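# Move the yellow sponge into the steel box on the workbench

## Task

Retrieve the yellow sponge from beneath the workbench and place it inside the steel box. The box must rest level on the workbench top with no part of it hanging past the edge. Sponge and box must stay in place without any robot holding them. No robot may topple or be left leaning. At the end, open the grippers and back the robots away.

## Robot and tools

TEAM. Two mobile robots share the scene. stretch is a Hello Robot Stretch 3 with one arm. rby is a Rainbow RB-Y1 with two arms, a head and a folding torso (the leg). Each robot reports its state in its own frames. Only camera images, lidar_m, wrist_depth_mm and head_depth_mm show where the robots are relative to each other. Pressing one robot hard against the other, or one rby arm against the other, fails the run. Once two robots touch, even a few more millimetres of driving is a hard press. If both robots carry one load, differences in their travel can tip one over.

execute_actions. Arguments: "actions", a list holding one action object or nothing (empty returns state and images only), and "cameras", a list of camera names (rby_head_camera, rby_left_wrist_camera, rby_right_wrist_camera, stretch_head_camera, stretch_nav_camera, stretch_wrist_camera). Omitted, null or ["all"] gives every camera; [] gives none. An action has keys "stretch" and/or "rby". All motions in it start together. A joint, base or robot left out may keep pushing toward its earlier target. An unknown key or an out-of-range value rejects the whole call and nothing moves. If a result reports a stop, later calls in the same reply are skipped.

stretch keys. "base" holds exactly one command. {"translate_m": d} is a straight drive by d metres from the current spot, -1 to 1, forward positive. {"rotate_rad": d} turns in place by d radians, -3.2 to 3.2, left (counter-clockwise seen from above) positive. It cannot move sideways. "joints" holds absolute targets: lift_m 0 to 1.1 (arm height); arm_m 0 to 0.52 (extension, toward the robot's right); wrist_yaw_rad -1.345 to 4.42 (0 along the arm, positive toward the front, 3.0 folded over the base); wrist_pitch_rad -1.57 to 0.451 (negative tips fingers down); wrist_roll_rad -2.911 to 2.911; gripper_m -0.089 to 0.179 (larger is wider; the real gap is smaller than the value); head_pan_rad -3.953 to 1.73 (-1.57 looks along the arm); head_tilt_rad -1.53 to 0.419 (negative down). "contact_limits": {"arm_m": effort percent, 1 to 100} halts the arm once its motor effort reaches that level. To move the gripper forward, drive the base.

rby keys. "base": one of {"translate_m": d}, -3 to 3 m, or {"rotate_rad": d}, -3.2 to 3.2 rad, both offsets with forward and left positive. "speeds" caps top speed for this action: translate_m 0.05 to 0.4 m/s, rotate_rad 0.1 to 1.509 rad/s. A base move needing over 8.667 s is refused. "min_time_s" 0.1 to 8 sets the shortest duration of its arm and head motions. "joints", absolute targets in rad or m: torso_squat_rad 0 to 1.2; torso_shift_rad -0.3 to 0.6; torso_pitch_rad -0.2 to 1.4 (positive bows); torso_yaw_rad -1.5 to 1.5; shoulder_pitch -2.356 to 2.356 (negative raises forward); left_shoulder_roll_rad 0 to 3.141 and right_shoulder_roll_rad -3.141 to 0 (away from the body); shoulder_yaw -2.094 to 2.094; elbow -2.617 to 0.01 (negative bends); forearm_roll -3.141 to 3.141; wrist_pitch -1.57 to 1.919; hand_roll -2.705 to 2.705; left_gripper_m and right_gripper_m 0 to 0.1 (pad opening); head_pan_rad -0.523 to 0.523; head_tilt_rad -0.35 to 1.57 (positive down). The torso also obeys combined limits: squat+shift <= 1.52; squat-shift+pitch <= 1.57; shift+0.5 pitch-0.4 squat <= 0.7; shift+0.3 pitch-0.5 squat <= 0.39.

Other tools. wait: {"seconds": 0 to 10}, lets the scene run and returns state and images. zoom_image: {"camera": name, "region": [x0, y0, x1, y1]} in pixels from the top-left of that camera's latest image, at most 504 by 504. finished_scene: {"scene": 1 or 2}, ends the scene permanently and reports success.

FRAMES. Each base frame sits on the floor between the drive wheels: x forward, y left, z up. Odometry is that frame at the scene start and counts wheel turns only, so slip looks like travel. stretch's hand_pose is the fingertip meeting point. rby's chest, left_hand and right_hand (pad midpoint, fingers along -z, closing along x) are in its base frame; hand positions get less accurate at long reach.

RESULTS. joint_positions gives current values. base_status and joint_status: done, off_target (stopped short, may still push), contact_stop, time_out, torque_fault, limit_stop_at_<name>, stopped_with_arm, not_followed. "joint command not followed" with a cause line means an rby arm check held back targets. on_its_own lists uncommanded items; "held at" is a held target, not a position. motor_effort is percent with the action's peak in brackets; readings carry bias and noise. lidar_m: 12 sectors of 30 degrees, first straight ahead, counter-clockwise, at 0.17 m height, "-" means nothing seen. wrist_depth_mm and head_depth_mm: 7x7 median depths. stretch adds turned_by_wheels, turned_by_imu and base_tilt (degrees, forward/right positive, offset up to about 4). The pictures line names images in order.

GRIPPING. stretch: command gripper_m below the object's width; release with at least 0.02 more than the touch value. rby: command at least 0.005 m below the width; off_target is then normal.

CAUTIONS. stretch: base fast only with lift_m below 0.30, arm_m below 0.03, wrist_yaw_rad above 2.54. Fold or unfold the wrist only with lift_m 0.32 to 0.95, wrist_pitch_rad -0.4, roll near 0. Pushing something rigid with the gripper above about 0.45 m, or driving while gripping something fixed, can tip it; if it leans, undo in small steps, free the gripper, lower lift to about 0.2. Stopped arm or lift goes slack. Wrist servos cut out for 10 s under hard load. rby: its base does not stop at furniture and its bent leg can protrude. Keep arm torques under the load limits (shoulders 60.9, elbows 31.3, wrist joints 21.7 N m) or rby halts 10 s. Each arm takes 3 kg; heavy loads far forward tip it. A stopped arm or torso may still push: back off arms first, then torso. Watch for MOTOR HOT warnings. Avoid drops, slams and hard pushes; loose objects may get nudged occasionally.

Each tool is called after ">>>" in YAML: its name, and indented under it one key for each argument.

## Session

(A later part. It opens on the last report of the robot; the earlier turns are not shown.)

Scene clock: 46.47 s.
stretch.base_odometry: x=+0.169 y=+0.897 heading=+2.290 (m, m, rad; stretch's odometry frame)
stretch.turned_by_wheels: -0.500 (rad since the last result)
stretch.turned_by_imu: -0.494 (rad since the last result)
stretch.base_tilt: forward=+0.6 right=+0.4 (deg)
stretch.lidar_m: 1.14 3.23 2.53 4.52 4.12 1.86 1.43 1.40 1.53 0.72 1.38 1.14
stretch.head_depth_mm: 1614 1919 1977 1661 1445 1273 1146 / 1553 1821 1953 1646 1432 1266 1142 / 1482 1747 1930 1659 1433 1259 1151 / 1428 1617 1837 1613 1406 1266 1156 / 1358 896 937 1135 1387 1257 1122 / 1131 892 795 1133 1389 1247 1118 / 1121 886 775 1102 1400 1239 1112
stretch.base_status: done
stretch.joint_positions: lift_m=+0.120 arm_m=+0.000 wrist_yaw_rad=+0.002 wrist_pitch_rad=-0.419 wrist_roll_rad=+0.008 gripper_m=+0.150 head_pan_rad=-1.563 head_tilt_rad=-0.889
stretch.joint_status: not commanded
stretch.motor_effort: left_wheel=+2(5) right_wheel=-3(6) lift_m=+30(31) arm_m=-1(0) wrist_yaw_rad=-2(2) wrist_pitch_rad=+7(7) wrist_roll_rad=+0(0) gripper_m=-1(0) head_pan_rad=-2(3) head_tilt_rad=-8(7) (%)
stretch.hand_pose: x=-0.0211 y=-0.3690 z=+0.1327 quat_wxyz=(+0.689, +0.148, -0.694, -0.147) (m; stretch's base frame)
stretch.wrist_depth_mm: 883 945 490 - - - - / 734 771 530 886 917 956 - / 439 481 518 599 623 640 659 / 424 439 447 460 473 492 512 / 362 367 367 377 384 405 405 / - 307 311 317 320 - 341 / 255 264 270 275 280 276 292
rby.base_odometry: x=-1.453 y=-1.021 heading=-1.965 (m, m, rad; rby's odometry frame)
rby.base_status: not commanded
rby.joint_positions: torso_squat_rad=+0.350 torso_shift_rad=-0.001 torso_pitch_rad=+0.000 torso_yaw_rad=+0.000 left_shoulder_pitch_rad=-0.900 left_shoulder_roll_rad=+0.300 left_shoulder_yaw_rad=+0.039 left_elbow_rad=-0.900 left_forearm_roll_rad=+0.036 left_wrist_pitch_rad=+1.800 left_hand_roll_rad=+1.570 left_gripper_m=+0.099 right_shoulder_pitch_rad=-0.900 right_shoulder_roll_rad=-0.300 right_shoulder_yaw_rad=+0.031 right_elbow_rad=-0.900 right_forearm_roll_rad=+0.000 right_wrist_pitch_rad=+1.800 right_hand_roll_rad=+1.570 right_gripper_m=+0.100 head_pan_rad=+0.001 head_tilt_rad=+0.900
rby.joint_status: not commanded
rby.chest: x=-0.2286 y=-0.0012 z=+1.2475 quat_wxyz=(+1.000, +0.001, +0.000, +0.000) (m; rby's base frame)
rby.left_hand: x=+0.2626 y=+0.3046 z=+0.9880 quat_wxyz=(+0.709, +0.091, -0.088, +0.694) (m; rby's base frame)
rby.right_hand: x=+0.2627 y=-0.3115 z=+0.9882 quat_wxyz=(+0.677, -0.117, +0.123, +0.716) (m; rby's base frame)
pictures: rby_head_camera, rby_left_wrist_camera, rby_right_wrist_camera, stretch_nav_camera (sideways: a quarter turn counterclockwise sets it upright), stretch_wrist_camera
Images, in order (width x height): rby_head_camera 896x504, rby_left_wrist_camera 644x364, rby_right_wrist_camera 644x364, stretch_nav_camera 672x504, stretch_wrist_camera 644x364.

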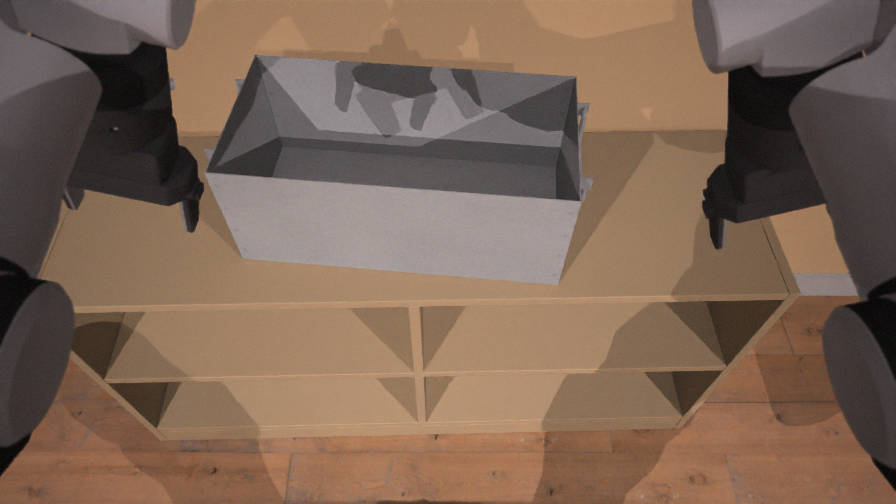

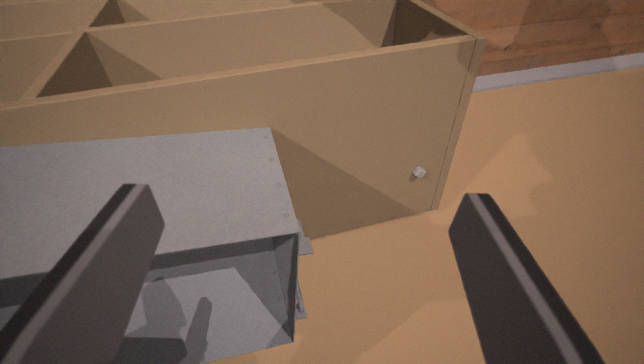

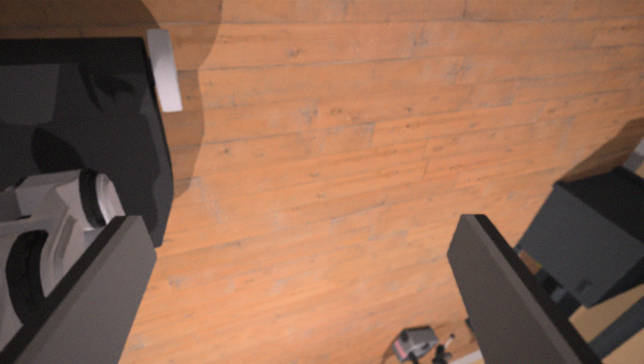

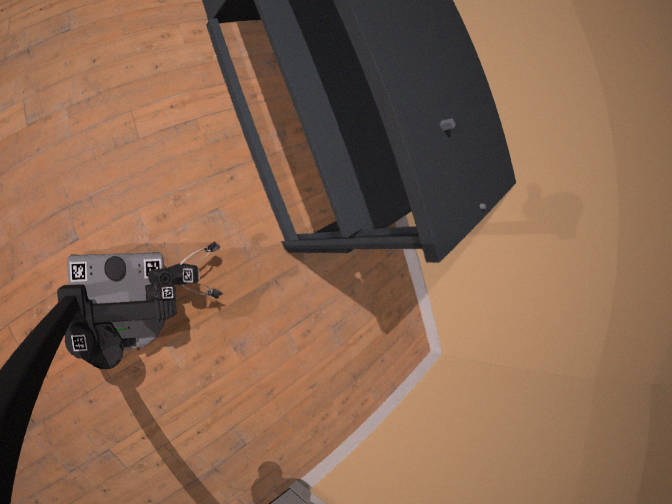

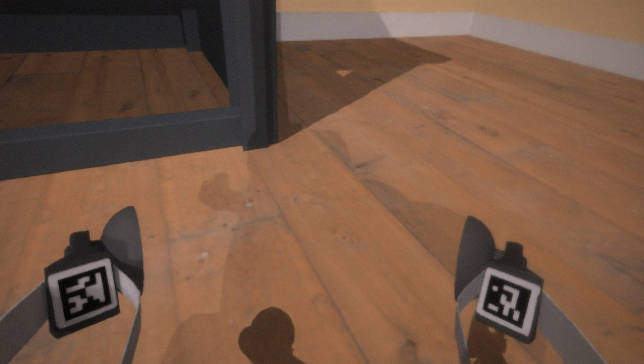

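>>> execute_actions:
  actions:
    - {"stretch":{"base":{"translate_m":0.65}},"rby":{"base":{"rotate_rad":0.1}}}
  cameras: []

>>> execute_actions:
  actions:
    - {"stretch":{"base":{"rotate_rad":0.5}},"rby":{"base":{"translate_m":0.22},"joints":{"left_shoulder_pitch_rad":-1.2,"right_shoulder_pitch_rad":-1.2,"left_wrist_pitch_rad":1.7,"right_wrist_pitch_rad":1.7,"torso_pitch_rad":0.4,"left_shoulder_roll_rad":0.25,"right_shoulder_roll_rad":-0.25,"head_tilt_rad":0.6}}}
  cameras: []

>>> execute_actions:
  actions:
    - {"stretch":{"base":{"translate_m":-0.22}}}
  cameras: ["rby_head_camera","stretch_nav_camera","stretch_wrist_camera"]

Scene clock: 55.43 s.
stretch.base_odometry: x=-0.259 y=+1.386 heading=+2.290 (m, m, rad; stretch's odometry frame)
stretch.turned_by_wheels: +0.000 (rad since the last result)
stretch.turned_by_imu: +0.003 (rad since the last result)
stretch.base_tilt: forward=+0.7 right=+0.3 (deg)
stretch.lidar_m: 0.72 2.64 2.40 2.31 4.76 2.62 2.03 1.99 0.92 1.13 0.81 0.54
stretch.head_depth_mm: 1190 922 760 1064 1393 1276 1138 / 1170 923 753 1037 1362 1270 1143 / 1127 911 748 682 1298 1273 1157 / 1103 902 746 660 989 1243 1153 / 1063 895 739 639 960 1230 1124 / 1045 893 734 625 935 1208 1117 / 1012 880 728 623 907 1181 1114
stretch.base_status: done
stretch.joint_positions: lift_m=+0.120 arm_m=+0.000 wrist_yaw_rad=+0.002 wrist_pitch_rad=-0.419 wrist_roll_rad=+0.008 gripper_m=+0.150 head_pan_rad=-1.563 head_tilt_rad=-0.889
stretch.joint_status: not commanded
stretch.motor_effort: left_wheel=+2(7) right_wheel=-3(4) lift_m=+31(31) arm_m=-1(0) wrist_yaw_rad=-2(1) wrist_pitch_rad=+7(7) wrist_roll_rad=+0(0) gripper_m=+0(0) head_pan_rad=-3(3) head_tilt_rad=-7(7) (%)
stretch.hand_pose: x=-0.0211 y=-0.3690 z=+0.1327 quat_wxyz=(+0.689, +0.148, -0.694, -0.147) (m; stretch's base frame)
stretch.wrist_depth_mm: 678 714 821 936 945 751 618 / 702 723 810 881 898 786 617 / 545 567 586 607 627 644 580 / 433 441 441 461 384 423 491 / 361 362 300 325 370 412 406 / - 275 300 315 323 - 338 / 256 265 269 275 277 277 295
rby.base_odometry: x=-1.453 y=-1.022 heading=-1.865 (m, m, rad; rby's odometry frame)
rby.base_status: done
rby.joint_positions: torso_squat_rad=+0.350 torso_shift_rad=-0.001 torso_pitch_rad=+0.000 torso_yaw_rad=+0.000 left_shoulder_pitch_rad=-0.900 left_shoulder_roll_rad=+0.300 left_shoulder_yaw_rad=+0.039 left_elbow_rad=-0.900 left_forearm_roll_rad=+0.036 left_wrist_pitch_rad=+1.800 left_hand_roll_rad=+1.570 left_gripper_m=+0.099 right_shoulder_pitch_rad=-0.900 right_shoulder_roll_rad=-0.300 right_shoulder_yaw_rad=+0.031 right_elbow_rad=-0.900 right_forearm_roll_rad=+0.000 right_wrist_pitch_rad=+1.800 right_hand_roll_rad=+1.570 right_gripper_m=+0.100 head_pan_rad=+0.001 head_tilt_rad=+0.900
rby.joint_status: not commanded
rby.chest: x=-0.2286 y=-0.0012 z=+1.2475 quat_wxyz=(+1.000, +0.001, +0.000, +0.000) (m; rby's base frame)
rby.left_hand: x=+0.2626 y=+0.3046 z=+0.9880 quat_wxyz=(+0.709, +0.091, -0.088, +0.694) (m; rby's base frame)
rby.right_hand: x=+0.2627 y=-0.3115 z=+0.9882 quat_wxyz=(+0.677, -0.117, +0.123, +0.717) (m; rby's base frame)
pictures: none
No camera images: the call's "cameras" was empty. Leave "cameras" out to get every camera's image.

Scene clock: 57.57 s.
stretch.base_odometry: x=-0.259 y=+1.386 heading=+2.789 (m, m, rad; stretch's odometry frame)
stretch.turned_by_wheels: +0.500 (rad since the last result)
stretch.turned_by_imu: +0.494 (rad since the last result)
stretch.base_tilt: forward=+0.3 right=+0.3 (deg)
stretch.lidar_m: 2.64 2.51 2.47 4.70 2.69 2.04 2.00 0.92 1.14 0.89 0.54 0.70
stretch.head_depth_mm: 1025 929 759 641 943 1213 1138 / 1035 921 751 639 940 1225 1131 / 1040 911 747 634 948 1243 1148 / 1042 905 743 632 964 1234 1169 / 1050 894 742 639 958 1235 1122 / 1057 887 729 639 980 1225 1119 / 1058 885 729 646 940 1227 1110
stretch.base_status: done
stretch.joint_positions: lift_m=+0.120 arm_m=+0.000 wrist_yaw_rad=+0.002 wrist_pitch_rad=-0.419 wrist_roll_rad=+0.008 gripper_m=+0.150 head_pan_rad=-1.563 head_tilt_rad=-0.889
stretch.joint_status: not commanded
stretch.motor_effort: left_wheel=-2(5) right_wheel=+2(5) lift_m=+31(31) arm_m=+0(0) wrist_yaw_rad=-1(1) wrist_pitch_rad=+7(6) wrist_roll_rad=+0(0) gripper_m=+0(0) head_pan_rad=-2(2) head_tilt_rad=-7(7) (%)
stretch.hand_pose: x=-0.0211 y=-0.3690 z=+0.1327 quat_wxyz=(+0.689, +0.148, -0.694, -0.147) (m; stretch's base frame)
stretch.wrist_depth_mm: 349 492 775 776 779 784 758 / 355 500 763 825 824 819 814 / 356 508 583 608 623 635 667 / 363 437 449 462 469 490 499 / 286 296 296 378 380 411 401 / - 288 283 273 276 - 272 / 255 265 269 274 278 279 279
rby.base_odometry: x=-1.517 y=-1.232 heading=-1.865 (m, m, rad; rby's odometry frame)
rby.base_status: done
rby.joint_positions: torso_squat_rad=+0.350 torso_shift_rad=-0.001 torso_pitch_rad=+0.400 torso_yaw_rad=+0.000 left_shoulder_pitch_rad=-1.200 left_shoulder_roll_rad=+0.250 left_shoulder_yaw_rad=+0.039 left_elbow_rad=-0.900 left_forearm_roll_rad=+0.036 left_wrist_pitch_rad=+1.700 left_hand_roll_rad=+1.570 left_gripper_m=+0.099 right_shoulder_pitch_rad=-1.200 right_shoulder_roll_rad=-0.250 right_shoulder_yaw_rad=+0.031 right_elbow_rad=-0.900 right_forearm_roll_rad=+0.000 right_wrist_pitch_rad=+1.700 right_hand_roll_rad=+1.570 right_gripper_m=+0.100 head_pan_rad=+0.001 head_tilt_rad=+0.600
rby.joint_status: all done
rby.chest: x=-0.1080 y=-0.0012 z=+1.2231 quat_wxyz=(+0.980, +0.001, +0.199, +0.000) (m; rby's base frame)
rby.left_hand: x=+0.3935 y=+0.2172 z=+0.8904 quat_wxyz=(+0.766, +0.074, -0.061, +0.636) (m; rby's base frame)
rby.right_hand: x=+0.3941 y=-0.2231 z=+0.8903 quat_wxyz=(+0.616, -0.090, +0.102, +0.776) (m; rby's base frame)
pictures: none
No camera images: the call's "cameras" was empty. Leave "cameras" out to get every camera's image.

Scene clock: 60.80 s.
stretch.base_odometry: x=-0.053 y=+1.310 heading=+2.789 (m, m, rad; stretch's odometry frame)
stretch.turned_by_wheels: +0.000 (rad since the last result)
stretch.turned_by_imu: +0.000 (rad since the last result)
stretch.base_tilt: forward=+0.6 right=+0.2 (deg)
stretch.lidar_m: 2.86 2.62 2.68 4.72 2.40 1.82 1.78 0.72 0.96 1.10 0.67 0.67
stretch.head_depth_mm: 1022 924 760 643 928 1217 1136 / 1027 919 754 638 924 1214 1137 / 1035 909 749 633 936 1224 1145 / 1033 907 746 631 931 1234 1165 / 1042 898 740 629 954 1228 1129 / 1047 889 732 633 955 1220 1114 / 1044 885 730 634 971 1222 1112
stretch.base_status: done
stretch.joint_positions: lift_m=+0.120 arm_m=+0.000 wrist_yaw_rad=+0.002 wrist_pitch_rad=-0.419 wrist_roll_rad=+0.008 gripper_m=+0.150 head_pan_rad=-1.563 head_tilt_rad=-0.889
stretch.joint_status: not commanded
stretch.motor_effort: left_wheel=-2(8) right_wheel=+2(1) lift_m=+30(31) arm_m=+0(0) wrist_yaw_rad=-3(3) wrist_pitch_rad=+7(7) wrist_roll_rad=+0(0) gripper_m=+0(1) head_pan_rad=-3(3) head_tilt_rad=-7(7) (%)
stretch.hand_pose: x=-0.0211 y=-0.3690 z=+0.1327 quat_wxyz=(+0.689, +0.148, -0.694, -0.147) (m; stretch's base frame)
stretch.wrist_depth_mm: 615 801 783 761 752 757 764 / 612 769 805 797 808 803 766 / 530 566 577 610 629 647 679 / 428 439 449 458 479 485 503 / 323 365 367 379 388 413 403 / - 264 264 262 262 - 272 / 255 268 269 273 270 271 264
rby.base_odometry: x=-1.517 y=-1.232 heading=-1.865 (m, m, rad; rby's odometry frame)
rby.base_status: not commanded
rby.joint_positions: torso_squat_rad=+0.350 torso_shift_rad=-0.001 torso_pitch_rad=+0.400 torso_yaw_rad=+0.000 left_shoulder_pitch_rad=-1.200 left_shoulder_roll_rad=+0.250 left_shoulder_yaw_rad=+0.039 left_elbow_rad=-0.900 left_forearm_roll_rad=+0.036 left_wrist_pitch_rad=+1.700 left_hand_roll_rad=+1.570 left_gripper_m=+0.099 right_shoulder_pitch_rad=-1.200 right_shoulder_roll_rad=-0.250 right_shoulder_yaw_rad=+0.031 right_elbow_rad=-0.900 right_forearm_roll_rad=+0.000 right_wrist_pitch_rad=+1.700 right_hand_roll_rad=+1.570 right_gripper_m=+0.100 head_pan_rad=+0.001 head_tilt_rad=+0.600
rby.joint_status: not commanded
rby.chest: x=-0.1080 y=-0.0012 z=+1.2231 quat_wxyz=(+0.980, +0.001, +0.199, +0.000) (m; rby's base frame)
rby.left_hand: x=+0.3935 y=+0.2172 z=+0.8904 quat_wxyz=(+0.766, +0.074, -0.061, +0.636) (m; rby's base frame)
rby.right_hand: x=+0.3941 y=-0.2231 z=+0.8903 quat_wxyz=(+0.616, -0.090, +0.102, +0.776) (m; rby's base frame)
pictures: rby_head_camera, stretch_nav_camera (sideways: a quarter turn counterclockwise sets it upright), stretch_wrist_camera
Images, in order (width x height): rby_head_camera 896x504, stretch_nav_camera 672x504, stretch_wrist_camera 644x364.

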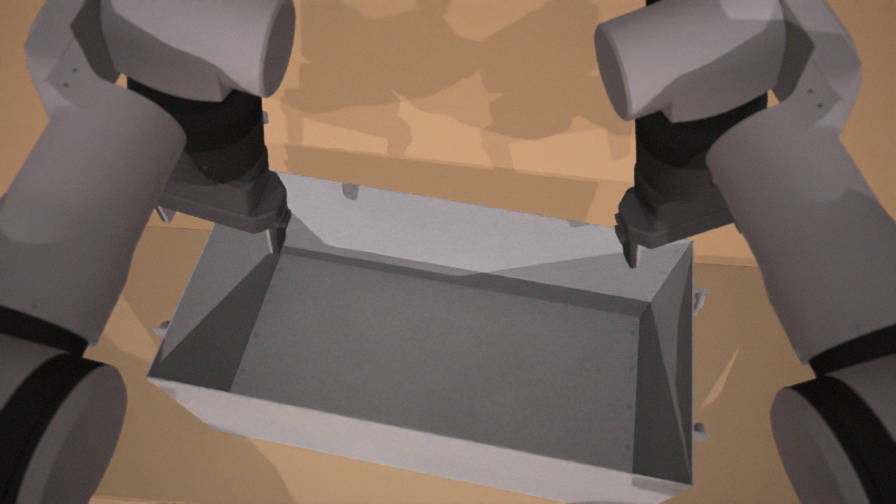

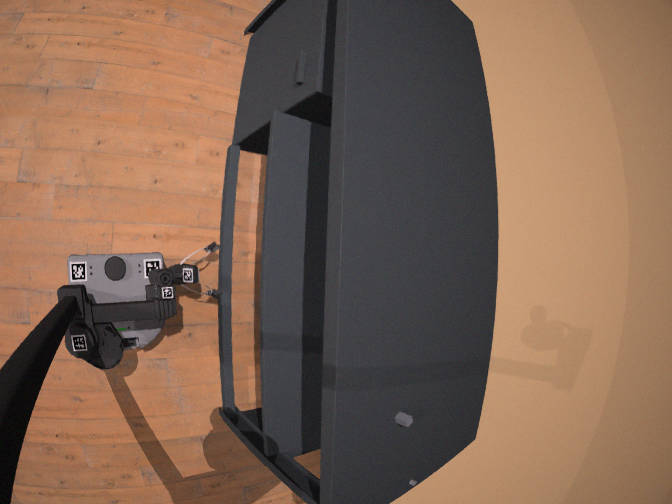

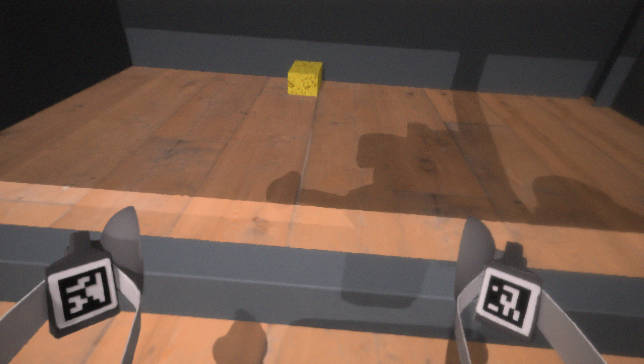

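>>> execute_actions:
  actions:
    - {"stretch":{"joints":{"arm_m":0.4}},"rby":{"base":{"rotate_rad":-0.2}}}
  cameras: []

>>> execute_actions:
  actions:
    - {"stretch":{"joints":{"lift_m":0.04}},"rby":{"base":{"translate_m":-0.1}}}
  cameras: ["rby_head_camera","stretch_wrist_camera"]

Scene clock: 65.90 s.
stretch.base_odometry: x=-0.053 y=+1.310 heading=+2.789 (m, m, rad; stretch's odometry frame)
stretch.turned_by_wheels: +0.000 (rad since the last result)
stretch.turned_by_imu: +0.001 (rad since the last result)
stretch.base_tilt: forward=+0.5 right=+0.4 (deg)
stretch.lidar_m: 2.85 2.69 2.69 4.72 2.39 1.82 1.78 0.72 0.96 1.10 0.67 0.67
stretch.head_depth_mm: 1019 926 759 640 927 1209 1140 / 1023 917 757 638 928 1209 1135 / 1034 911 744 631 937 1220 1129 / 1036 905 743 631 936 1225 1133 / 1038 892 738 627 965 1224 1124 / 1044 889 735 633 958 1223 1115 / 1046 889 731 636 969 1224 1108
stretch.base_status: not commanded
stretch.joint_positions: lift_m=+0.120 arm_m=+0.400 wrist_yaw_rad=+0.001 wrist_pitch_rad=-0.419 wrist_roll_rad=+0.008 gripper_m=+0.150 head_pan_rad=-1.563 head_tilt_rad=-0.889
stretch.joint_status: all done
stretch.motor_effort: left_wheel=-2(2) right_wheel=+2(2) lift_m=+31(31) arm_m=+3(4) wrist_yaw_rad=-1(2) wrist_pitch_rad=+7(7) wrist_roll_rad=+0(0) gripper_m=+0(1) head_pan_rad=-3(3) head_tilt_rad=-7(7) (%)
stretch.hand_pose: x=-0.0212 y=-0.7689 z=+0.1327 quat_wxyz=(+0.689, +0.147, -0.694, -0.148) (m; stretch's base frame)
stretch.wrist_depth_mm: 432 424 414 405 411 394 390 / 464 459 452 435 434 430 420 / 501 499 484 478 469 460 462 / 428 432 441 427 475 491 478 / 358 361 363 372 383 407 400 / - 303 309 316 319 - 333 / 254 263 269 270 278 275 290
rby.base_odometry: x=-1.517 y=-1.232 heading=-2.064 (m, m, rad; rby's odometry frame)
rby.base_status: done
rby.joint_positions: torso_squat_rad=+0.350 torso_shift_rad=-0.001 torso_pitch_rad=+0.400 torso_yaw_rad=+0.000 left_shoulder_pitch_rad=-1.200 left_shoulder_roll_rad=+0.250 left_shoulder_yaw_rad=+0.039 left_elbow_rad=-0.900 left_forearm_roll_rad=+0.036 left_wrist_pitch_rad=+1.700 left_hand_roll_rad=+1.570 left_gripper_m=+0.099 right_shoulder_pitch_rad=-1.200 right_shoulder_roll_rad=-0.250 right_shoulder_yaw_rad=+0.031 right_elbow_rad=-0.900 right_forearm_roll_rad=+0.000 right_wrist_pitch_rad=+1.700 right_hand_roll_rad=+1.570 right_gripper_m=+0.100 head_pan_rad=+0.001 head_tilt_rad=+0.600
rby.joint_status: not commanded
rby.chest: x=-0.1080 y=-0.0011 z=+1.2231 quat_wxyz=(+0.980, +0.001, +0.199, +0.000) (m; rby's base frame)
rby.left_hand: x=+0.3935 y=+0.2172 z=+0.8904 quat_wxyz=(+0.766, +0.074, -0.061, +0.636) (m; rby's base frame)
rby.right_hand: x=+0.3941 y=-0.2231 z=+0.8903 quat_wxyz=(+0.616, -0.090, +0.102, +0.776) (m; rby's base frame)
pictures: none
No camera images: the call's "cameras" was empty. Leave "cameras" out to get every camera's image.

Scene clock: 67.47 s.
stretch.base_odometry: x=-0.053 y=+1.310 heading=+2.789 (m, m, rad; stretch's odometry frame)
stretch.turned_by_wheels: +0.000 (rad since the last result)
stretch.turned_by_imu: +0.000 (rad since the last result)
stretch.base_tilt: forward=+0.6 right=+0.1 (deg)
stretch.lidar_m: 2.86 2.66 2.63 4.72 2.39 1.82 1.78 0.72 0.96 1.10 0.67 0.67
stretch.head_depth_mm: 1017 919 753 642 928 1206 1136 / 1026 920 750 636 926 1206 1138 / 1032 908 751 637 933 1225 1150 / 1034 902 744 633 927 1228 1130 / 1038 892 738 624 959 1225 1128 / 1051 892 732 635 956 1233 1121 / 1042 881 729 634 967 1223 1118
stretch.base_status: not commanded
stretch.joint_positions: lift_m=+0.040 arm_m=+0.400 wrist_yaw_rad=+0.001 wrist_pitch_rad=-0.419 wrist_roll_rad=+0.008 gripper_m=+0.150 head_pan_rad=-1.563 head_tilt_rad=-0.889
stretch.joint_status: all done
stretch.motor_effort: left_wheel=-2(2) right_wheel=+2(2) lift_m=+31(30) arm_m=+3(3) wrist_yaw_rad=-2(2) wrist_pitch_rad=+7(7) wrist_roll_rad=+0(0) gripper_m=+1(0) head_pan_rad=-3(2) head_tilt_rad=-7(8) (%)
stretch.hand_pose: x=-0.0212 y=-0.7689 z=+0.0528 quat_wxyz=(+0.689, +0.147, -0.694, -0.148) (m; stretch's base frame)
stretch.wrist_depth_mm: 426 418 410 407 402 397 392 / 453 451 447 433 437 433 420 / 371 380 386 362 421 444 440 / 290 300 305 316 320 332 345 / 246 249 248 255 260 278 272 / - 209 212 214 221 - 229 / 173 181 183 187 190 188 199
rby.base_odometry: x=-1.470 y=-1.144 heading=-2.065 (m, m, rad; rby's odometry frame)
rby.base_status: done
rby.joint_positions: torso_squat_rad=+0.350 torso_shift_rad=-0.001 torso_pitch_rad=+0.400 torso_yaw_rad=+0.000 left_shoulder_pitch_rad=-1.200 left_shoulder_roll_rad=+0.250 left_shoulder_yaw_rad=+0.039 left_elbow_rad=-0.900 left_forearm_roll_rad=+0.036 left_wrist_pitch_rad=+1.700 left_hand_roll_rad=+1.570 left_gripper_m=+0.099 right_shoulder_pitch_rad=-1.200 right_shoulder_roll_rad=-0.250 right_shoulder_yaw_rad=+0.031 right_elbow_rad=-0.900 right_forearm_roll_rad=+0.000 right_wrist_pitch_rad=+1.700 right_hand_roll_rad=+1.570 right_gripper_m=+0.100 head_pan_rad=+0.001 head_tilt_rad=+0.600
rby.joint_status: not commanded
rby.chest: x=-0.1081 y=-0.0011 z=+1.2231 quat_wxyz=(+0.980, +0.001, +0.199, +0.000) (m; rby's base frame)
rby.left_hand: x=+0.3934 y=+0.2172 z=+0.8905 quat_wxyz=(+0.766, +0.074, -0.061, +0.636) (m; rby's base frame)
rby.right_hand: x=+0.3940 y=-0.2231 z=+0.8904 quat_wxyz=(+0.616, -0.090, +0.102, +0.776) (m; rby's base frame)
pictures: rby_head_camera, stretch_wrist_camera
Images, in order (width x height): rby_head_camera 896x504, stretch_wrist_camera 644x364.

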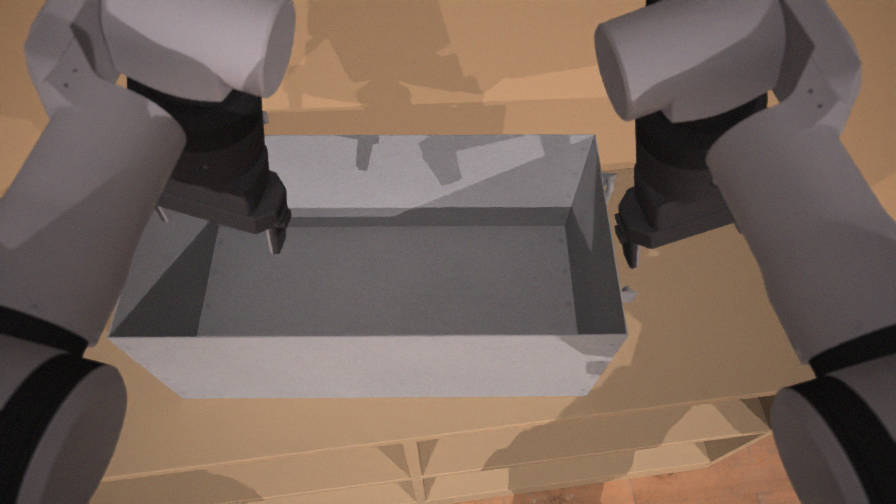

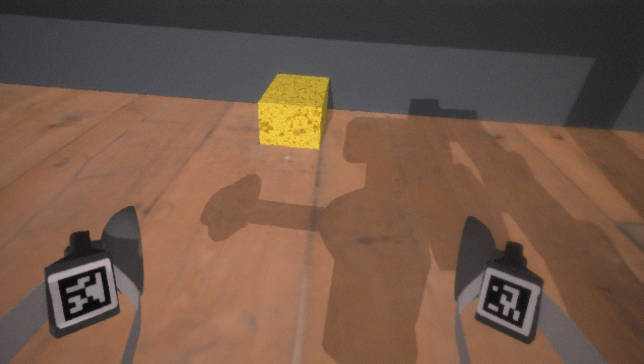

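>>> execute_actions:
  actions:
    - {"stretch":{"joints":{"arm_m":0.52,"lift_m":0.03}},"rby":{"joints":{"torso_yaw_rad":0.2,"right_hand_roll_rad":1.15}}}
  cameras: ["rby_head_camera","stretch_wrist_camera"]

Scene clock: 70.30 s.
stretch.base_odometry: x=-0.053 y=+1.310 heading=+2.789 (m, m, rad; stretch's odometry frame)
stretch.turned_by_wheels: +0.000 (rad since the last result)
stretch.turned_by_imu: +0.000 (rad since the last result)
stretch.base_tilt: forward=+0.6 right=+0.2 (deg)
stretch.lidar_m: 2.85 2.66 2.63 4.73 2.40 1.82 1.78 0.72 0.96 1.10 0.67 0.67
stretch.head_depth_mm: 1016 924 757 643 923 1216 1143 / 1033 914 752 638 926 1207 1140 / 1035 908 749 637 937 1225 1137 / 1034 906 744 632 934 1225 1138 / 1039 898 738 628 963 1226 1128 / 1052 889 736 632 956 1226 1118 / 1048 885 731 634 969 1223 1110
stretch.base_status: not commanded
stretch.joint_positions: lift_m=+0.030 arm_m=+0.519 wrist_yaw_rad=+0.001 wrist_pitch_rad=-0.419 wrist_roll_rad=+0.008 gripper_m=+0.150 head_pan_rad=-1.563 head_tilt_rad=-0.889
stretch.joint_status: all done
stretch.motor_effort: left_wheel=-2(2) right_wheel=+2(2) lift_m=+31(30) arm_m=+3(3) wrist_yaw_rad=-1(1) wrist_pitch_rad=+7(7) wrist_roll_rad=+0(0) gripper_m=+1(1) head_pan_rad=-2(3) head_tilt_rad=-6(7) (%)
stretch.hand_pose: x=-0.0212 y=-0.8887 z=+0.0428 quat_wxyz=(+0.689, +0.147, -0.694, -0.148) (m; stretch's base frame)
stretch.wrist_depth_mm: 309 306 302 297 295 290 287 / 338 332 327 321 320 314 313 / 348 353 344 305 347 342 332 / 274 280 261 257 304 313 322 / 233 234 234 239 246 261 257 / - 195 199 202 207 - 216 / 164 169 171 175 177 177 186
rby.base_odometry: x=-1.470 y=-1.144 heading=-2.065 (m, m, rad; rby's odometry frame)
rby.base_status: not commanded
rby.joint_positions: torso_squat_rad=+0.350 torso_shift_rad=-0.001 torso_pitch_rad=+0.400 torso_yaw_rad=+0.200 left_shoulder_pitch_rad=-1.200 left_shoulder_roll_rad=+0.250 left_shoulder_yaw_rad=+0.039 left_elbow_rad=-0.900 left_forearm_roll_rad=+0.036 left_wrist_pitch_rad=+1.700 left_hand_roll_rad=+1.570 left_gripper_m=+0.099 right_shoulder_pitch_rad=-1.200 right_shoulder_roll_rad=-0.250 right_shoulder_yaw_rad=+0.031 right_elbow_rad=-0.900 right_forearm_roll_rad=+0.000 right_wrist_pitch_rad=+1.700 right_hand_roll_rad=+1.150 right_gripper_m=+0.100 head_pan_rad=+0.001 head_tilt_rad=+0.600
rby.joint_status: all done
rby.chest: x=-0.1081 y=-0.0011 z=+1.2231 quat_wxyz=(+0.975, +0.021, +0.198, +0.098) (m; rby's base frame)
rby.left_hand: x=+0.3427 y=+0.3303 z=+0.9121 quat_wxyz=(+0.700, +0.109, -0.078, +0.701) (m; rby's base frame)
rby.right_hand: x=+0.4238 y=-0.1011 z=+0.8780 quat_wxyz=(+0.707, -0.087, +0.046, +0.701) (m; rby's base frame)
pictures: rby_head_camera, stretch_wrist_camera
Images, in order (width x height): rby_head_camera 896x504, stretch_wrist_camera 644x364.

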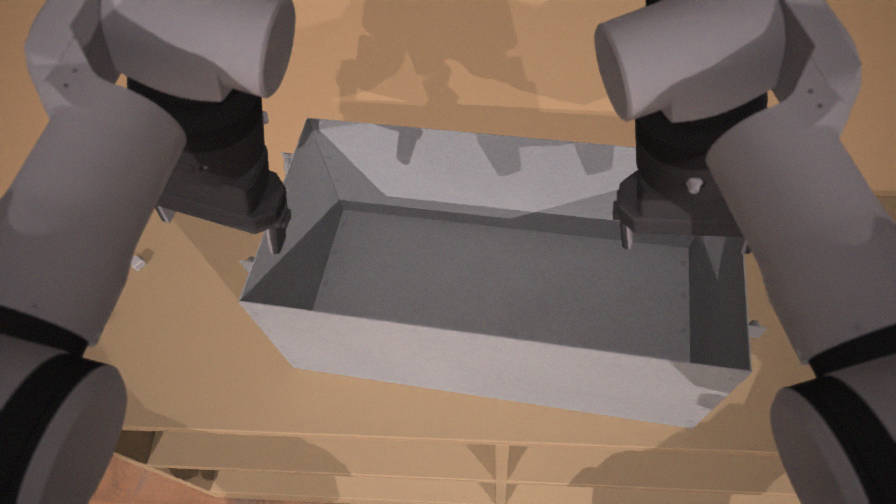

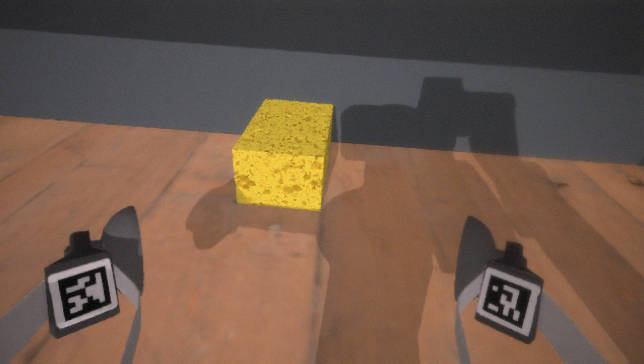

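>>> execute_actions:
  actions:
    - {"stretch":{"base":{"rotate_rad":-0.3},"joints":{"arm_m":0.3,"lift_m":0.12}},"rby":{"joints":{"torso_yaw_rad":0.12,"right_hand_roll_rad":1.25,"left_hand_roll_rad":1.65,"right_shoulder_roll_rad":-0.3}}}
  cameras: []

>>> execute_actions:
  actions:
    - {"stretch":{"base":{"translate_m":0.34}}}
  cameras: ["rby_head_camera"]

>>> execute_actions:
  actions:
    - {"stretch":{"base":{"rotate_rad":0.3}}}
  cameras: []

>>> execute_actions:
  actions:
    - {"stretch":{"base":{"translate_m":-0.31},"joints":{"arm_m":0.4,"lift_m":0.04}}}
  cameras: ["stretch_wrist_camera"]

Scene clock: 74.13 s.
stretch.base_odometry: x=-0.053 y=+1.310 heading=+2.489 (m, m, rad; stretch's odometry frame)
stretch.turned_by_wheels: -0.300 (rad since the last result)
stretch.turned_by_imu: -0.296 (rad since the last result)
stretch.base_tilt: forward=+0.6 right=+0.2 (deg)
stretch.lidar_m: 0.94 2.86 2.64 4.74 3.44 2.02 1.78 1.80 0.72 1.10 0.96 0.67
stretch.head_depth_mm: 1095 929 753 668 1001 1276 1137 / 1082 917 750 654 995 1264 1135 / 1059 915 750 646 969 1245 1148 / 1044 905 743 632 951 1214 1136 / 1026 899 741 628 925 1218 1123 / 1011 891 732 625 921 1212 1118 / 999 883 728 620 898 1182 1117
stretch.base_status: done
stretch.joint_positions: lift_m=+0.120 arm_m=+0.300 wrist_yaw_rad=+0.001 wrist_pitch_rad=-0.419 wrist_roll_rad=+0.008 gripper_m=+0.150 head_pan_rad=-1.563 head_tilt_rad=-0.889
stretch.joint_status: all done
stretch.motor_effort: left_wheel=+2(7) right_wheel=-2(7) lift_m=+52(53) arm_m=-3(4) wrist_yaw_rad=-1(2) wrist_pitch_rad=+7(7) wrist_roll_rad=+0(0) gripper_m=+0(0) head_pan_rad=-3(2) head_tilt_rad=-8(8) (%)
stretch.hand_pose: x=-0.0213 y=-0.6695 z=+0.1321 quat_wxyz=(+0.689, +0.147, -0.694, -0.148) (m; stretch's base frame)
stretch.wrist_depth_mm: 464 476 502 539 574 579 470 / 486 509 544 577 629 603 468 / 460 522 577 594 628 602 485 / 430 429 451 467 474 488 460 / 354 364 368 375 379 403 398 / - 304 312 315 325 - 338 / 252 261 267 271 278 275 286
rby.base_odometry: x=-1.470 y=-1.144 heading=-2.065 (m, m, rad; rby's odometry frame)
rby.base_status: not commanded
rby.joint_positions: torso_squat_rad=+0.350 torso_shift_rad=-0.001 torso_pitch_rad=+0.400 torso_yaw_rad=+0.120 left_shoulder_pitch_rad=-1.200 left_shoulder_roll_rad=+0.250 left_shoulder_yaw_rad=+0.039 left_elbow_rad=-0.900 left_forearm_roll_rad=+0.036 left_wrist_pitch_rad=+1.700 left_hand_roll_rad=+1.650 left_gripper_m=+0.099 right_shoulder_pitch_rad=-1.200 right_shoulder_roll_rad=-0.300 right_shoulder_yaw_rad=+0.031 right_elbow_rad=-0.900 right_forearm_roll_rad=+0.000 right_wrist_pitch_rad=+1.700 right_hand_roll_rad=+1.250 right_gripper_m=+0.100 head_pan_rad=+0.001 head_tilt_rad=+0.600
rby.joint_status: all done
rby.chest: x=-0.1081 y=-0.0011 z=+1.2231 quat_wxyz=(+0.978, +0.013, +0.198, +0.059) (m; rby's base frame)
rby.left_hand: x=+0.3655 y=+0.2862 z=+0.9024 quat_wxyz=(+0.700, +0.092, -0.075, +0.704) (m; rby's base frame)
rby.right_hand: x=+0.4236 y=-0.1798 z=+0.8885 quat_wxyz=(+0.707, -0.109, +0.071, +0.695) (m; rby's base frame)
pictures: none
No camera images: the call's "cameras" was empty. Leave "cameras" out to get every camera's image.

Scene clock: 78.57 s.
stretch.base_odometry: x=-0.323 y=+1.516 heading=+2.490 (m, m, rad; stretch's odometry frame)
stretch.turned_by_wheels: +0.000 (rad since the last result)
stretch.turned_by_imu: +0.001 (rad since the last result)
stretch.base_tilt: forward=+0.7 right=+0.4 (deg)
stretch.lidar_m: 0.77 2.53 2.50 4.79 4.07 2.42 2.11 0.98 1.13 1.02 0.41 0.43
stretch.head_depth_mm: 1051 925 760 641 923 1239 1140 / 1029 921 751 638 910 1226 1143 / 1015 911 749 635 592 1191 1149 / 992 907 742 631 583 1173 1133 / 976 898 738 630 571 1145 1123 / 958 894 736 624 566 875 1121 / 939 885 727 621 553 875 1106
stretch.base_status: done
stretch.joint_positions: lift_m=+0.120 arm_m=+0.300 wrist_yaw_rad=+0.001 wrist_pitch_rad=-0.419 wrist_roll_rad=+0.008 gripper_m=+0.150 head_pan_rad=-1.563 head_tilt_rad=-0.889
stretch.joint_status: not commanded
stretch.motor_effort: left_wheel=+2(6) right_wheel=-3(5) lift_m=+52(52) arm_m=-4(4) wrist_yaw_rad=-1(2) wrist_pitch_rad=+7(7) wrist_roll_rad=+0(0) gripper_m=+1(0) head_pan_rad=-2(3) head_tilt_rad=-7(7) (%)
stretch.hand_pose: x=-0.0213 y=-0.6695 z=+0.1321 quat_wxyz=(+0.689, +0.147, -0.694, -0.148) (m; stretch's base frame)
stretch.wrist_depth_mm: 392 414 433 457 493 526 568 / 419 447 468 497 538 574 615 / 451 482 511 527 576 605 648 / 424 447 450 442 478 484 493 / 357 364 367 372 387 405 401 / - 304 310 311 322 - 338 / 253 264 268 271 279 275 290
rby.base_odometry: x=-1.470 y=-1.144 heading=-2.065 (m, m, rad; rby's odometry frame)
rby.base_status: not commanded
rby.joint_positions: torso_squat_rad=+0.350 torso_shift_rad=-0.001 torso_pitch_rad=+0.400 torso_yaw_rad=+0.120 left_shoulder_pitch_rad=-1.200 left_shoulder_roll_rad=+0.250 left_shoulder_yaw_rad=+0.039 left_elbow_rad=-0.900 left_forearm_roll_rad=+0.036 left_wrist_pitch_rad=+1.700 left_hand_roll_rad=+1.650 left_gripper_m=+0.099 right_shoulder_pitch_rad=-1.200 right_shoulder_roll_rad=-0.300 right_shoulder_yaw_rad=+0.031 right_elbow_rad=-0.900 right_forearm_roll_rad=+0.000 right_wrist_pitch_rad=+1.700 right_hand_roll_rad=+1.250 right_gripper_m=+0.100 head_pan_rad=+0.001 head_tilt_rad=+0.600
rby.joint_status: not commanded
rby.chest: x=-0.1081 y=-0.0011 z=+1.2231 quat_wxyz=(+0.978, +0.013, +0.198, +0.059) (m; rby's base frame)
rby.left_hand: x=+0.3655 y=+0.2862 z=+0.9024 quat_wxyz=(+0.700, +0.092, -0.075, +0.704) (m; rby's base frame)
rby.right_hand: x=+0.4236 y=-0.1798 z=+0.8885 quat_wxyz=(+0.707, -0.109, +0.071, +0.695) (m; rby's base frame)
pictures: rby_head_camera
Images, in order (width x height): rby_head_camera 896x504.

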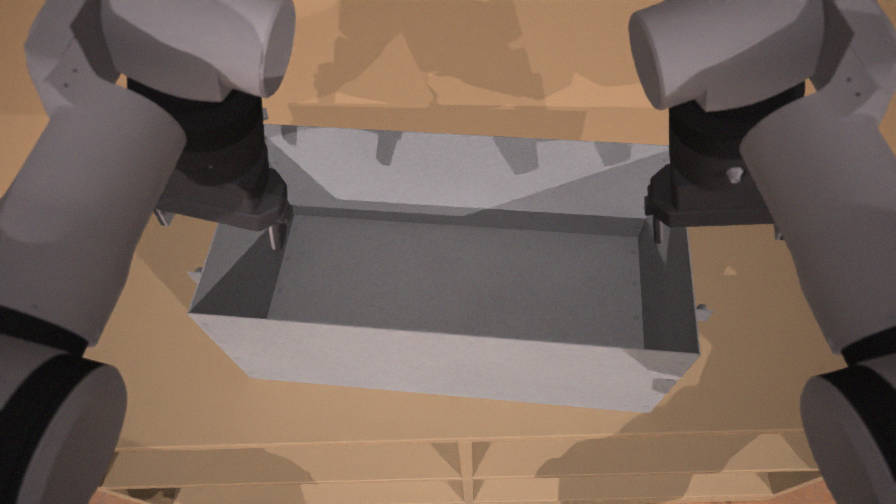

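Scene clock: 80.00 s.
stretch.base_odometry: x=-0.323 y=+1.516 heading=+2.789 (m, m, rad; stretch's odometry frame)
stretch.turned_by_wheels: +0.300 (rad since the last result)
stretch.turned_by_imu: +0.296 (rad since the last result)
stretch.base_tilt: forward=+0.7 right=+0.6 (deg)
stretch.lidar_m: 2.53 2.63 2.50 4.80 2.83 2.15 2.11 0.98 1.04 0.54 0.41 0.55
stretch.head_depth_mm: 945 928 759 641 569 880 1146 / 958 920 755 638 573 889 1138 / 969 910 750 634 573 875 1153 / 980 904 744 633 576 1152 1140 / 989 899 738 629 579 1162 1123 / 1002 892 735 625 579 1046 1108 / 1007 881 730 620 743 1085 1114
stretch.base_status: done
stretch.joint_positions: lift_m=+0.120 arm_m=+0.300 wrist_yaw_rad=+0.001 wrist_pitch_rad=-0.419 wrist_roll_rad=+0.008 gripper_m=+0.150 head_pan_rad=-1.563 head_tilt_rad=-0.889
stretch.joint_status: not commanded
stretch.motor_effort: left_wheel=-2(6) right_wheel=+1(7) lift_m=+53(52) arm_m=-3(4) wrist_yaw_rad=-1(1) wrist_pitch_rad=+7(7) wrist_roll_rad=+0(0) gripper_m=+1(0) head_pan_rad=-2(2) head_tilt_rad=-7(7) (%)
stretch.hand_pose: x=-0.0213 y=-0.6695 z=+0.1321 quat_wxyz=(+0.689, +0.147, -0.694, -0.148) (m; stretch's base frame)
stretch.wrist_depth_mm: 193 268 427 430 421 420 417 / 196 273 458 464 463 450 449 / 200 281 488 502 496 480 485 / 203 283 431 453 469 449 470 / 197 327 366 372 381 406 407 / - 304 309 315 321 - 336 / 212 264 266 273 277 274 289
rby.base_odometry: x=-1.470 y=-1.144 heading=-2.065 (m, m, rad; rby's odometry frame)
rby.base_status: not commanded
rby.joint_positions: torso_squat_rad=+0.350 torso_shift_rad=-0.001 torso_pitch_rad=+0.400 torso_yaw_rad=+0.120 left_shoulder_pitch_rad=-1.200 left_shoulder_roll_rad=+0.250 left_shoulder_yaw_rad=+0.039 left_elbow_rad=-0.900 left_forearm_roll_rad=+0.036 left_wrist_pitch_rad=+1.700 left_hand_roll_rad=+1.650 left_gripper_m=+0.099 right_shoulder_pitch_rad=-1.200 right_shoulder_roll_rad=-0.300 right_shoulder_yaw_rad=+0.031 right_elbow_rad=-0.900 right_forearm_roll_rad=+0.000 right_wrist_pitch_rad=+1.700 right_hand_roll_rad=+1.250 right_gripper_m=+0.100 head_pan_rad=+0.001 head_tilt_rad=+0.600
rby.joint_status: not commanded
rby.chest: x=-0.1081 y=-0.0011 z=+1.2231 quat_wxyz=(+0.978, +0.013, +0.198, +0.059) (m; rby's base frame)
rby.left_hand: x=+0.3655 y=+0.2862 z=+0.9024 quat_wxyz=(+0.700, +0.092, -0.075, +0.704) (m; rby's base frame)
rby.right_hand: x=+0.4236 y=-0.1798 z=+0.8885 quat_wxyz=(+0.707, -0.109, +0.071, +0.695) (m; rby's base frame)
pictures: none
No camera images: the call's "cameras" was empty. Leave "cameras" out to get every camera's image.

Scene clock: 84.13 s.
stretch.base_odometry: x=-0.032 y=+1.409 heading=+2.789 (m, m, rad; stretch's odometry frame)
stretch.turned_by_wheels: +0.000 (rad since the last result)
stretch.turned_by_imu: +0.001 (rad since the last result)
stretch.base_tilt: forward=+0.6 right=+0.4 (deg)
stretch.lidar_m: 2.84 2.75 2.69 4.83 2.42 1.84 1.81 0.69 1.00 1.00 0.64 0.60
stretch.head_depth_mm: 928 926 759 643 557 864 1132 / 936 917 752 637 554 877 1134 / 949 911 748 634 563 871 1134 / 962 904 746 632 560 882 1134 / 974 896 739 628 566 877 1129 / 980 888 738 624 565 1161 1116 / 996 882 728 621 572 1160 1116
stretch.base_status: done
stretch.joint_positions: lift_m=+0.040 arm_m=+0.400 wrist_yaw_rad=+0.001 wrist_pitch_rad=-0.419 wrist_roll_rad=+0.008 gripper_m=+0.150 head_pan_rad=-1.563 head_tilt_rad=-0.889
stretch.joint_status: all done
stretch.motor_effort: left_wheel=-2(6) right_wheel=+2(3) lift_m=+30(47) arm_m=+3(2) wrist_yaw_rad=-1(1) wrist_pitch_rad=+7(7) wrist_roll_rad=+0(0) gripper_m=+0(0) head_pan_rad=-2(3) head_tilt_rad=-7(7) (%)
stretch.hand_pose: x=-0.0213 y=-0.7689 z=+0.0528 quat_wxyz=(+0.689, +0.147, -0.694, -0.148) (m; stretch's base frame)
stretch.wrist_depth_mm: 334 328 320 318 311 309 306 / 363 357 351 349 340 334 327 / 373 372 369 316 369 363 363 / 291 298 302 281 325 333 342 / 248 248 250 255 264 277 274 / - 208 213 215 221 - 230 / 174 180 184 185 190 188 198
rby.base_odometry: x=-1.470 y=-1.144 heading=-2.065 (m, m, rad; rby's odometry frame)
rby.base_status: not commanded
rby.joint_positions: torso_squat_rad=+0.350 torso_shift_rad=-0.001 torso_pitch_rad=+0.400 torso_yaw_rad=+0.120 left_shoulder_pitch_rad=-1.200 left_shoulder_roll_rad=+0.250 left_shoulder_yaw_rad=+0.039 left_elbow_rad=-0.900 left_forearm_roll_rad=+0.036 left_wrist_pitch_rad=+1.700 left_hand_roll_rad=+1.650 left_gripper_m=+0.099 right_shoulder_pitch_rad=-1.200 right_shoulder_roll_rad=-0.300 right_shoulder_yaw_rad=+0.031 right_elbow_rad=-0.900 right_forearm_roll_rad=+0.000 right_wrist_pitch_rad=+1.700 right_hand_roll_rad=+1.250 right_gripper_m=+0.100 head_pan_rad=+0.001 head_tilt_rad=+0.600
rby.joint_status: not commanded
rby.chest: x=-0.1081 y=-0.0011 z=+1.2231 quat_wxyz=(+0.978, +0.013, +0.198, +0.059) (m; rby's base frame)
rby.left_hand: x=+0.3655 y=+0.2862 z=+0.9024 quat_wxyz=(+0.700, +0.092, -0.075, +0.704) (m; rby's base frame)
rby.right_hand: x=+0.4236 y=-0.1798 z=+0.8885 quat_wxyz=(+0.707, -0.109, +0.071, +0.695) (m; rby's base frame)
pictures: stretch_wrist_camera
Images, in order (width x height): stretch_wrist_camera 644x364.

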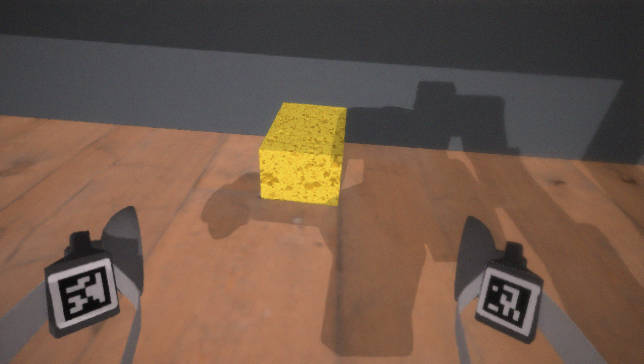

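>>> execute_actions:
  actions:
    - {"stretch":{"joints":{"arm_m":0.51,"lift_m":0.03}},"rby":{"base":{"translate_m":-0.05},"joints":{"torso_squat_rad":0.55}}}
  cameras: ["rby_head_camera","stretch_wrist_camera"]

Scene clock: 86.57 s.
stretch.base_odometry: x=-0.032 y=+1.409 heading=+2.789 (m, m, rad; stretch's odometry frame)
stretch.turned_by_wheels: +0.000 (rad since the last result)
stretch.turned_by_imu: +0.000 (rad since the last result)
stretch.base_tilt: forward=+0.7 right=+0.4 (deg)
stretch.lidar_m: 2.83 2.73 2.67 4.83 2.42 1.84 1.81 0.69 1.00 1.00 0.64 0.59
stretch.head_depth_mm: 925 923 757 641 558 859 1127 / 937 917 750 638 554 877 1126 / 952 912 751 633 560 871 1133 / 963 902 744 630 560 883 1135 / 975 899 736 627 567 881 1127 / 984 887 738 624 565 1158 1119 / 996 885 730 620 574 1155 1116
stretch.base_status: not commanded
stretch.joint_positions: lift_m=+0.030 arm_m=+0.510 wrist_yaw_rad=+0.001 wrist_pitch_rad=-0.419 wrist_roll_rad=+0.008 gripper_m=+0.150 head_pan_rad=-1.563 head_tilt_rad=-0.889
stretch.joint_status: all done
stretch.motor_effort: left_wheel=-2(2) right_wheel=+2(2) lift_m=+31(33) arm_m=+3(4) wrist_yaw_rad=-1(2) wrist_pitch_rad=+6(7) wrist_roll_rad=+0(0) gripper_m=+1(1) head_pan_rad=-2(3) head_tilt_rad=-6(7) (%)
stretch.hand_pose: x=-0.0213 y=-0.8789 z=+0.0428 quat_wxyz=(+0.689, +0.147, -0.694, -0.148) (m; stretch's base frame)
stretch.wrist_depth_mm: 228 225 221 218 215 212 209 / 244 243 241 236 233 229 225 / 270 267 261 254 254 250 244 / 272 282 274 212 273 274 268 / 233 235 181 172 246 260 260 / - 195 186 179 207 - 215 / 164 169 172 175 179 176 187
rby.base_odometry: x=-1.446 y=-1.100 heading=-2.066 (m, m, rad; rby's odometry frame)
rby.base_status: done
rby.joint_positions: torso_squat_rad=+0.550 torso_shift_rad=-0.001 torso_pitch_rad=+0.400 torso_yaw_rad=+0.120 left_shoulder_pitch_rad=-1.200 left_shoulder_roll_rad=+0.250 left_shoulder_yaw_rad=+0.039 left_elbow_rad=-0.900 left_forearm_roll_rad=+0.036 left_wrist_pitch_rad=+1.700 left_hand_roll_rad=+1.650 left_gripper_m=+0.099 right_shoulder_pitch_rad=-1.200 right_shoulder_roll_rad=-0.300 right_shoulder_yaw_rad=+0.031 right_elbow_rad=-0.900 right_forearm_roll_rad=+0.000 right_wrist_pitch_rad=+1.700 right_hand_roll_rad=+1.250 right_gripper_m=+0.100 head_pan_rad=+0.001 head_tilt_rad=+0.600
rby.joint_status: all done
rby.chest: x=-0.1080 y=-0.0011 z=+1.1623 quat_wxyz=(+0.978, +0.013, +0.198, +0.059) (m; rby's base frame)
rby.left_hand: x=+0.3656 y=+0.2863 z=+0.8415 quat_wxyz=(+0.700, +0.092, -0.075, +0.704) (m; rby's base frame)
rby.right_hand: x=+0.4237 y=-0.1797 z=+0.8277 quat_wxyz=(+0.707, -0.109, +0.071, +0.695) (m; rby's base frame)
pictures: rby_head_camera, stretch_wrist_camera
Images, in order (width x height): rby_head_camera 896x504, stretch_wrist_camera 644x364.

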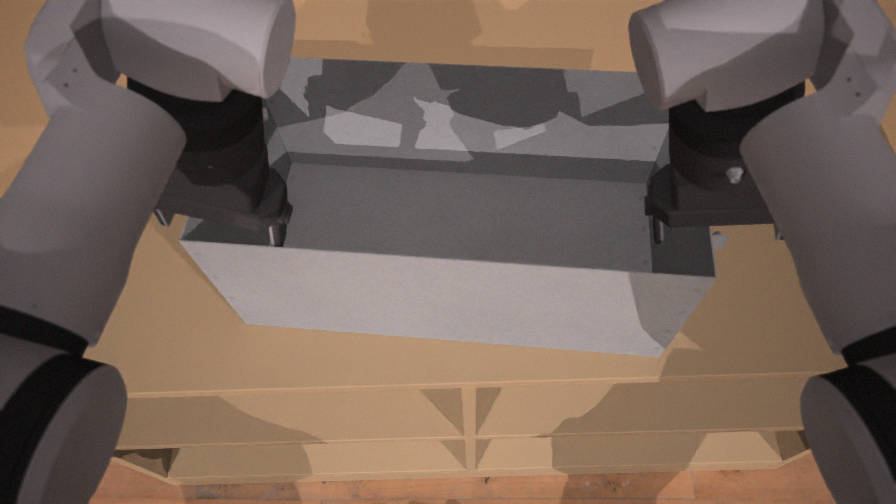

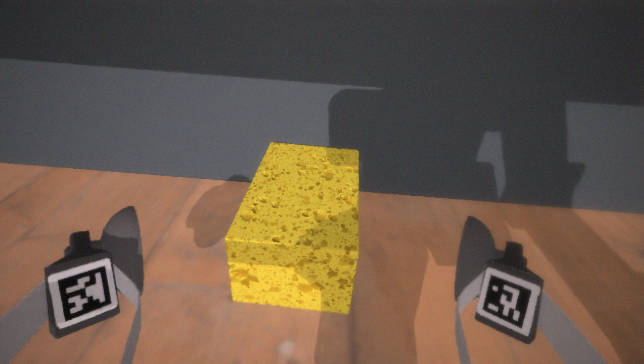

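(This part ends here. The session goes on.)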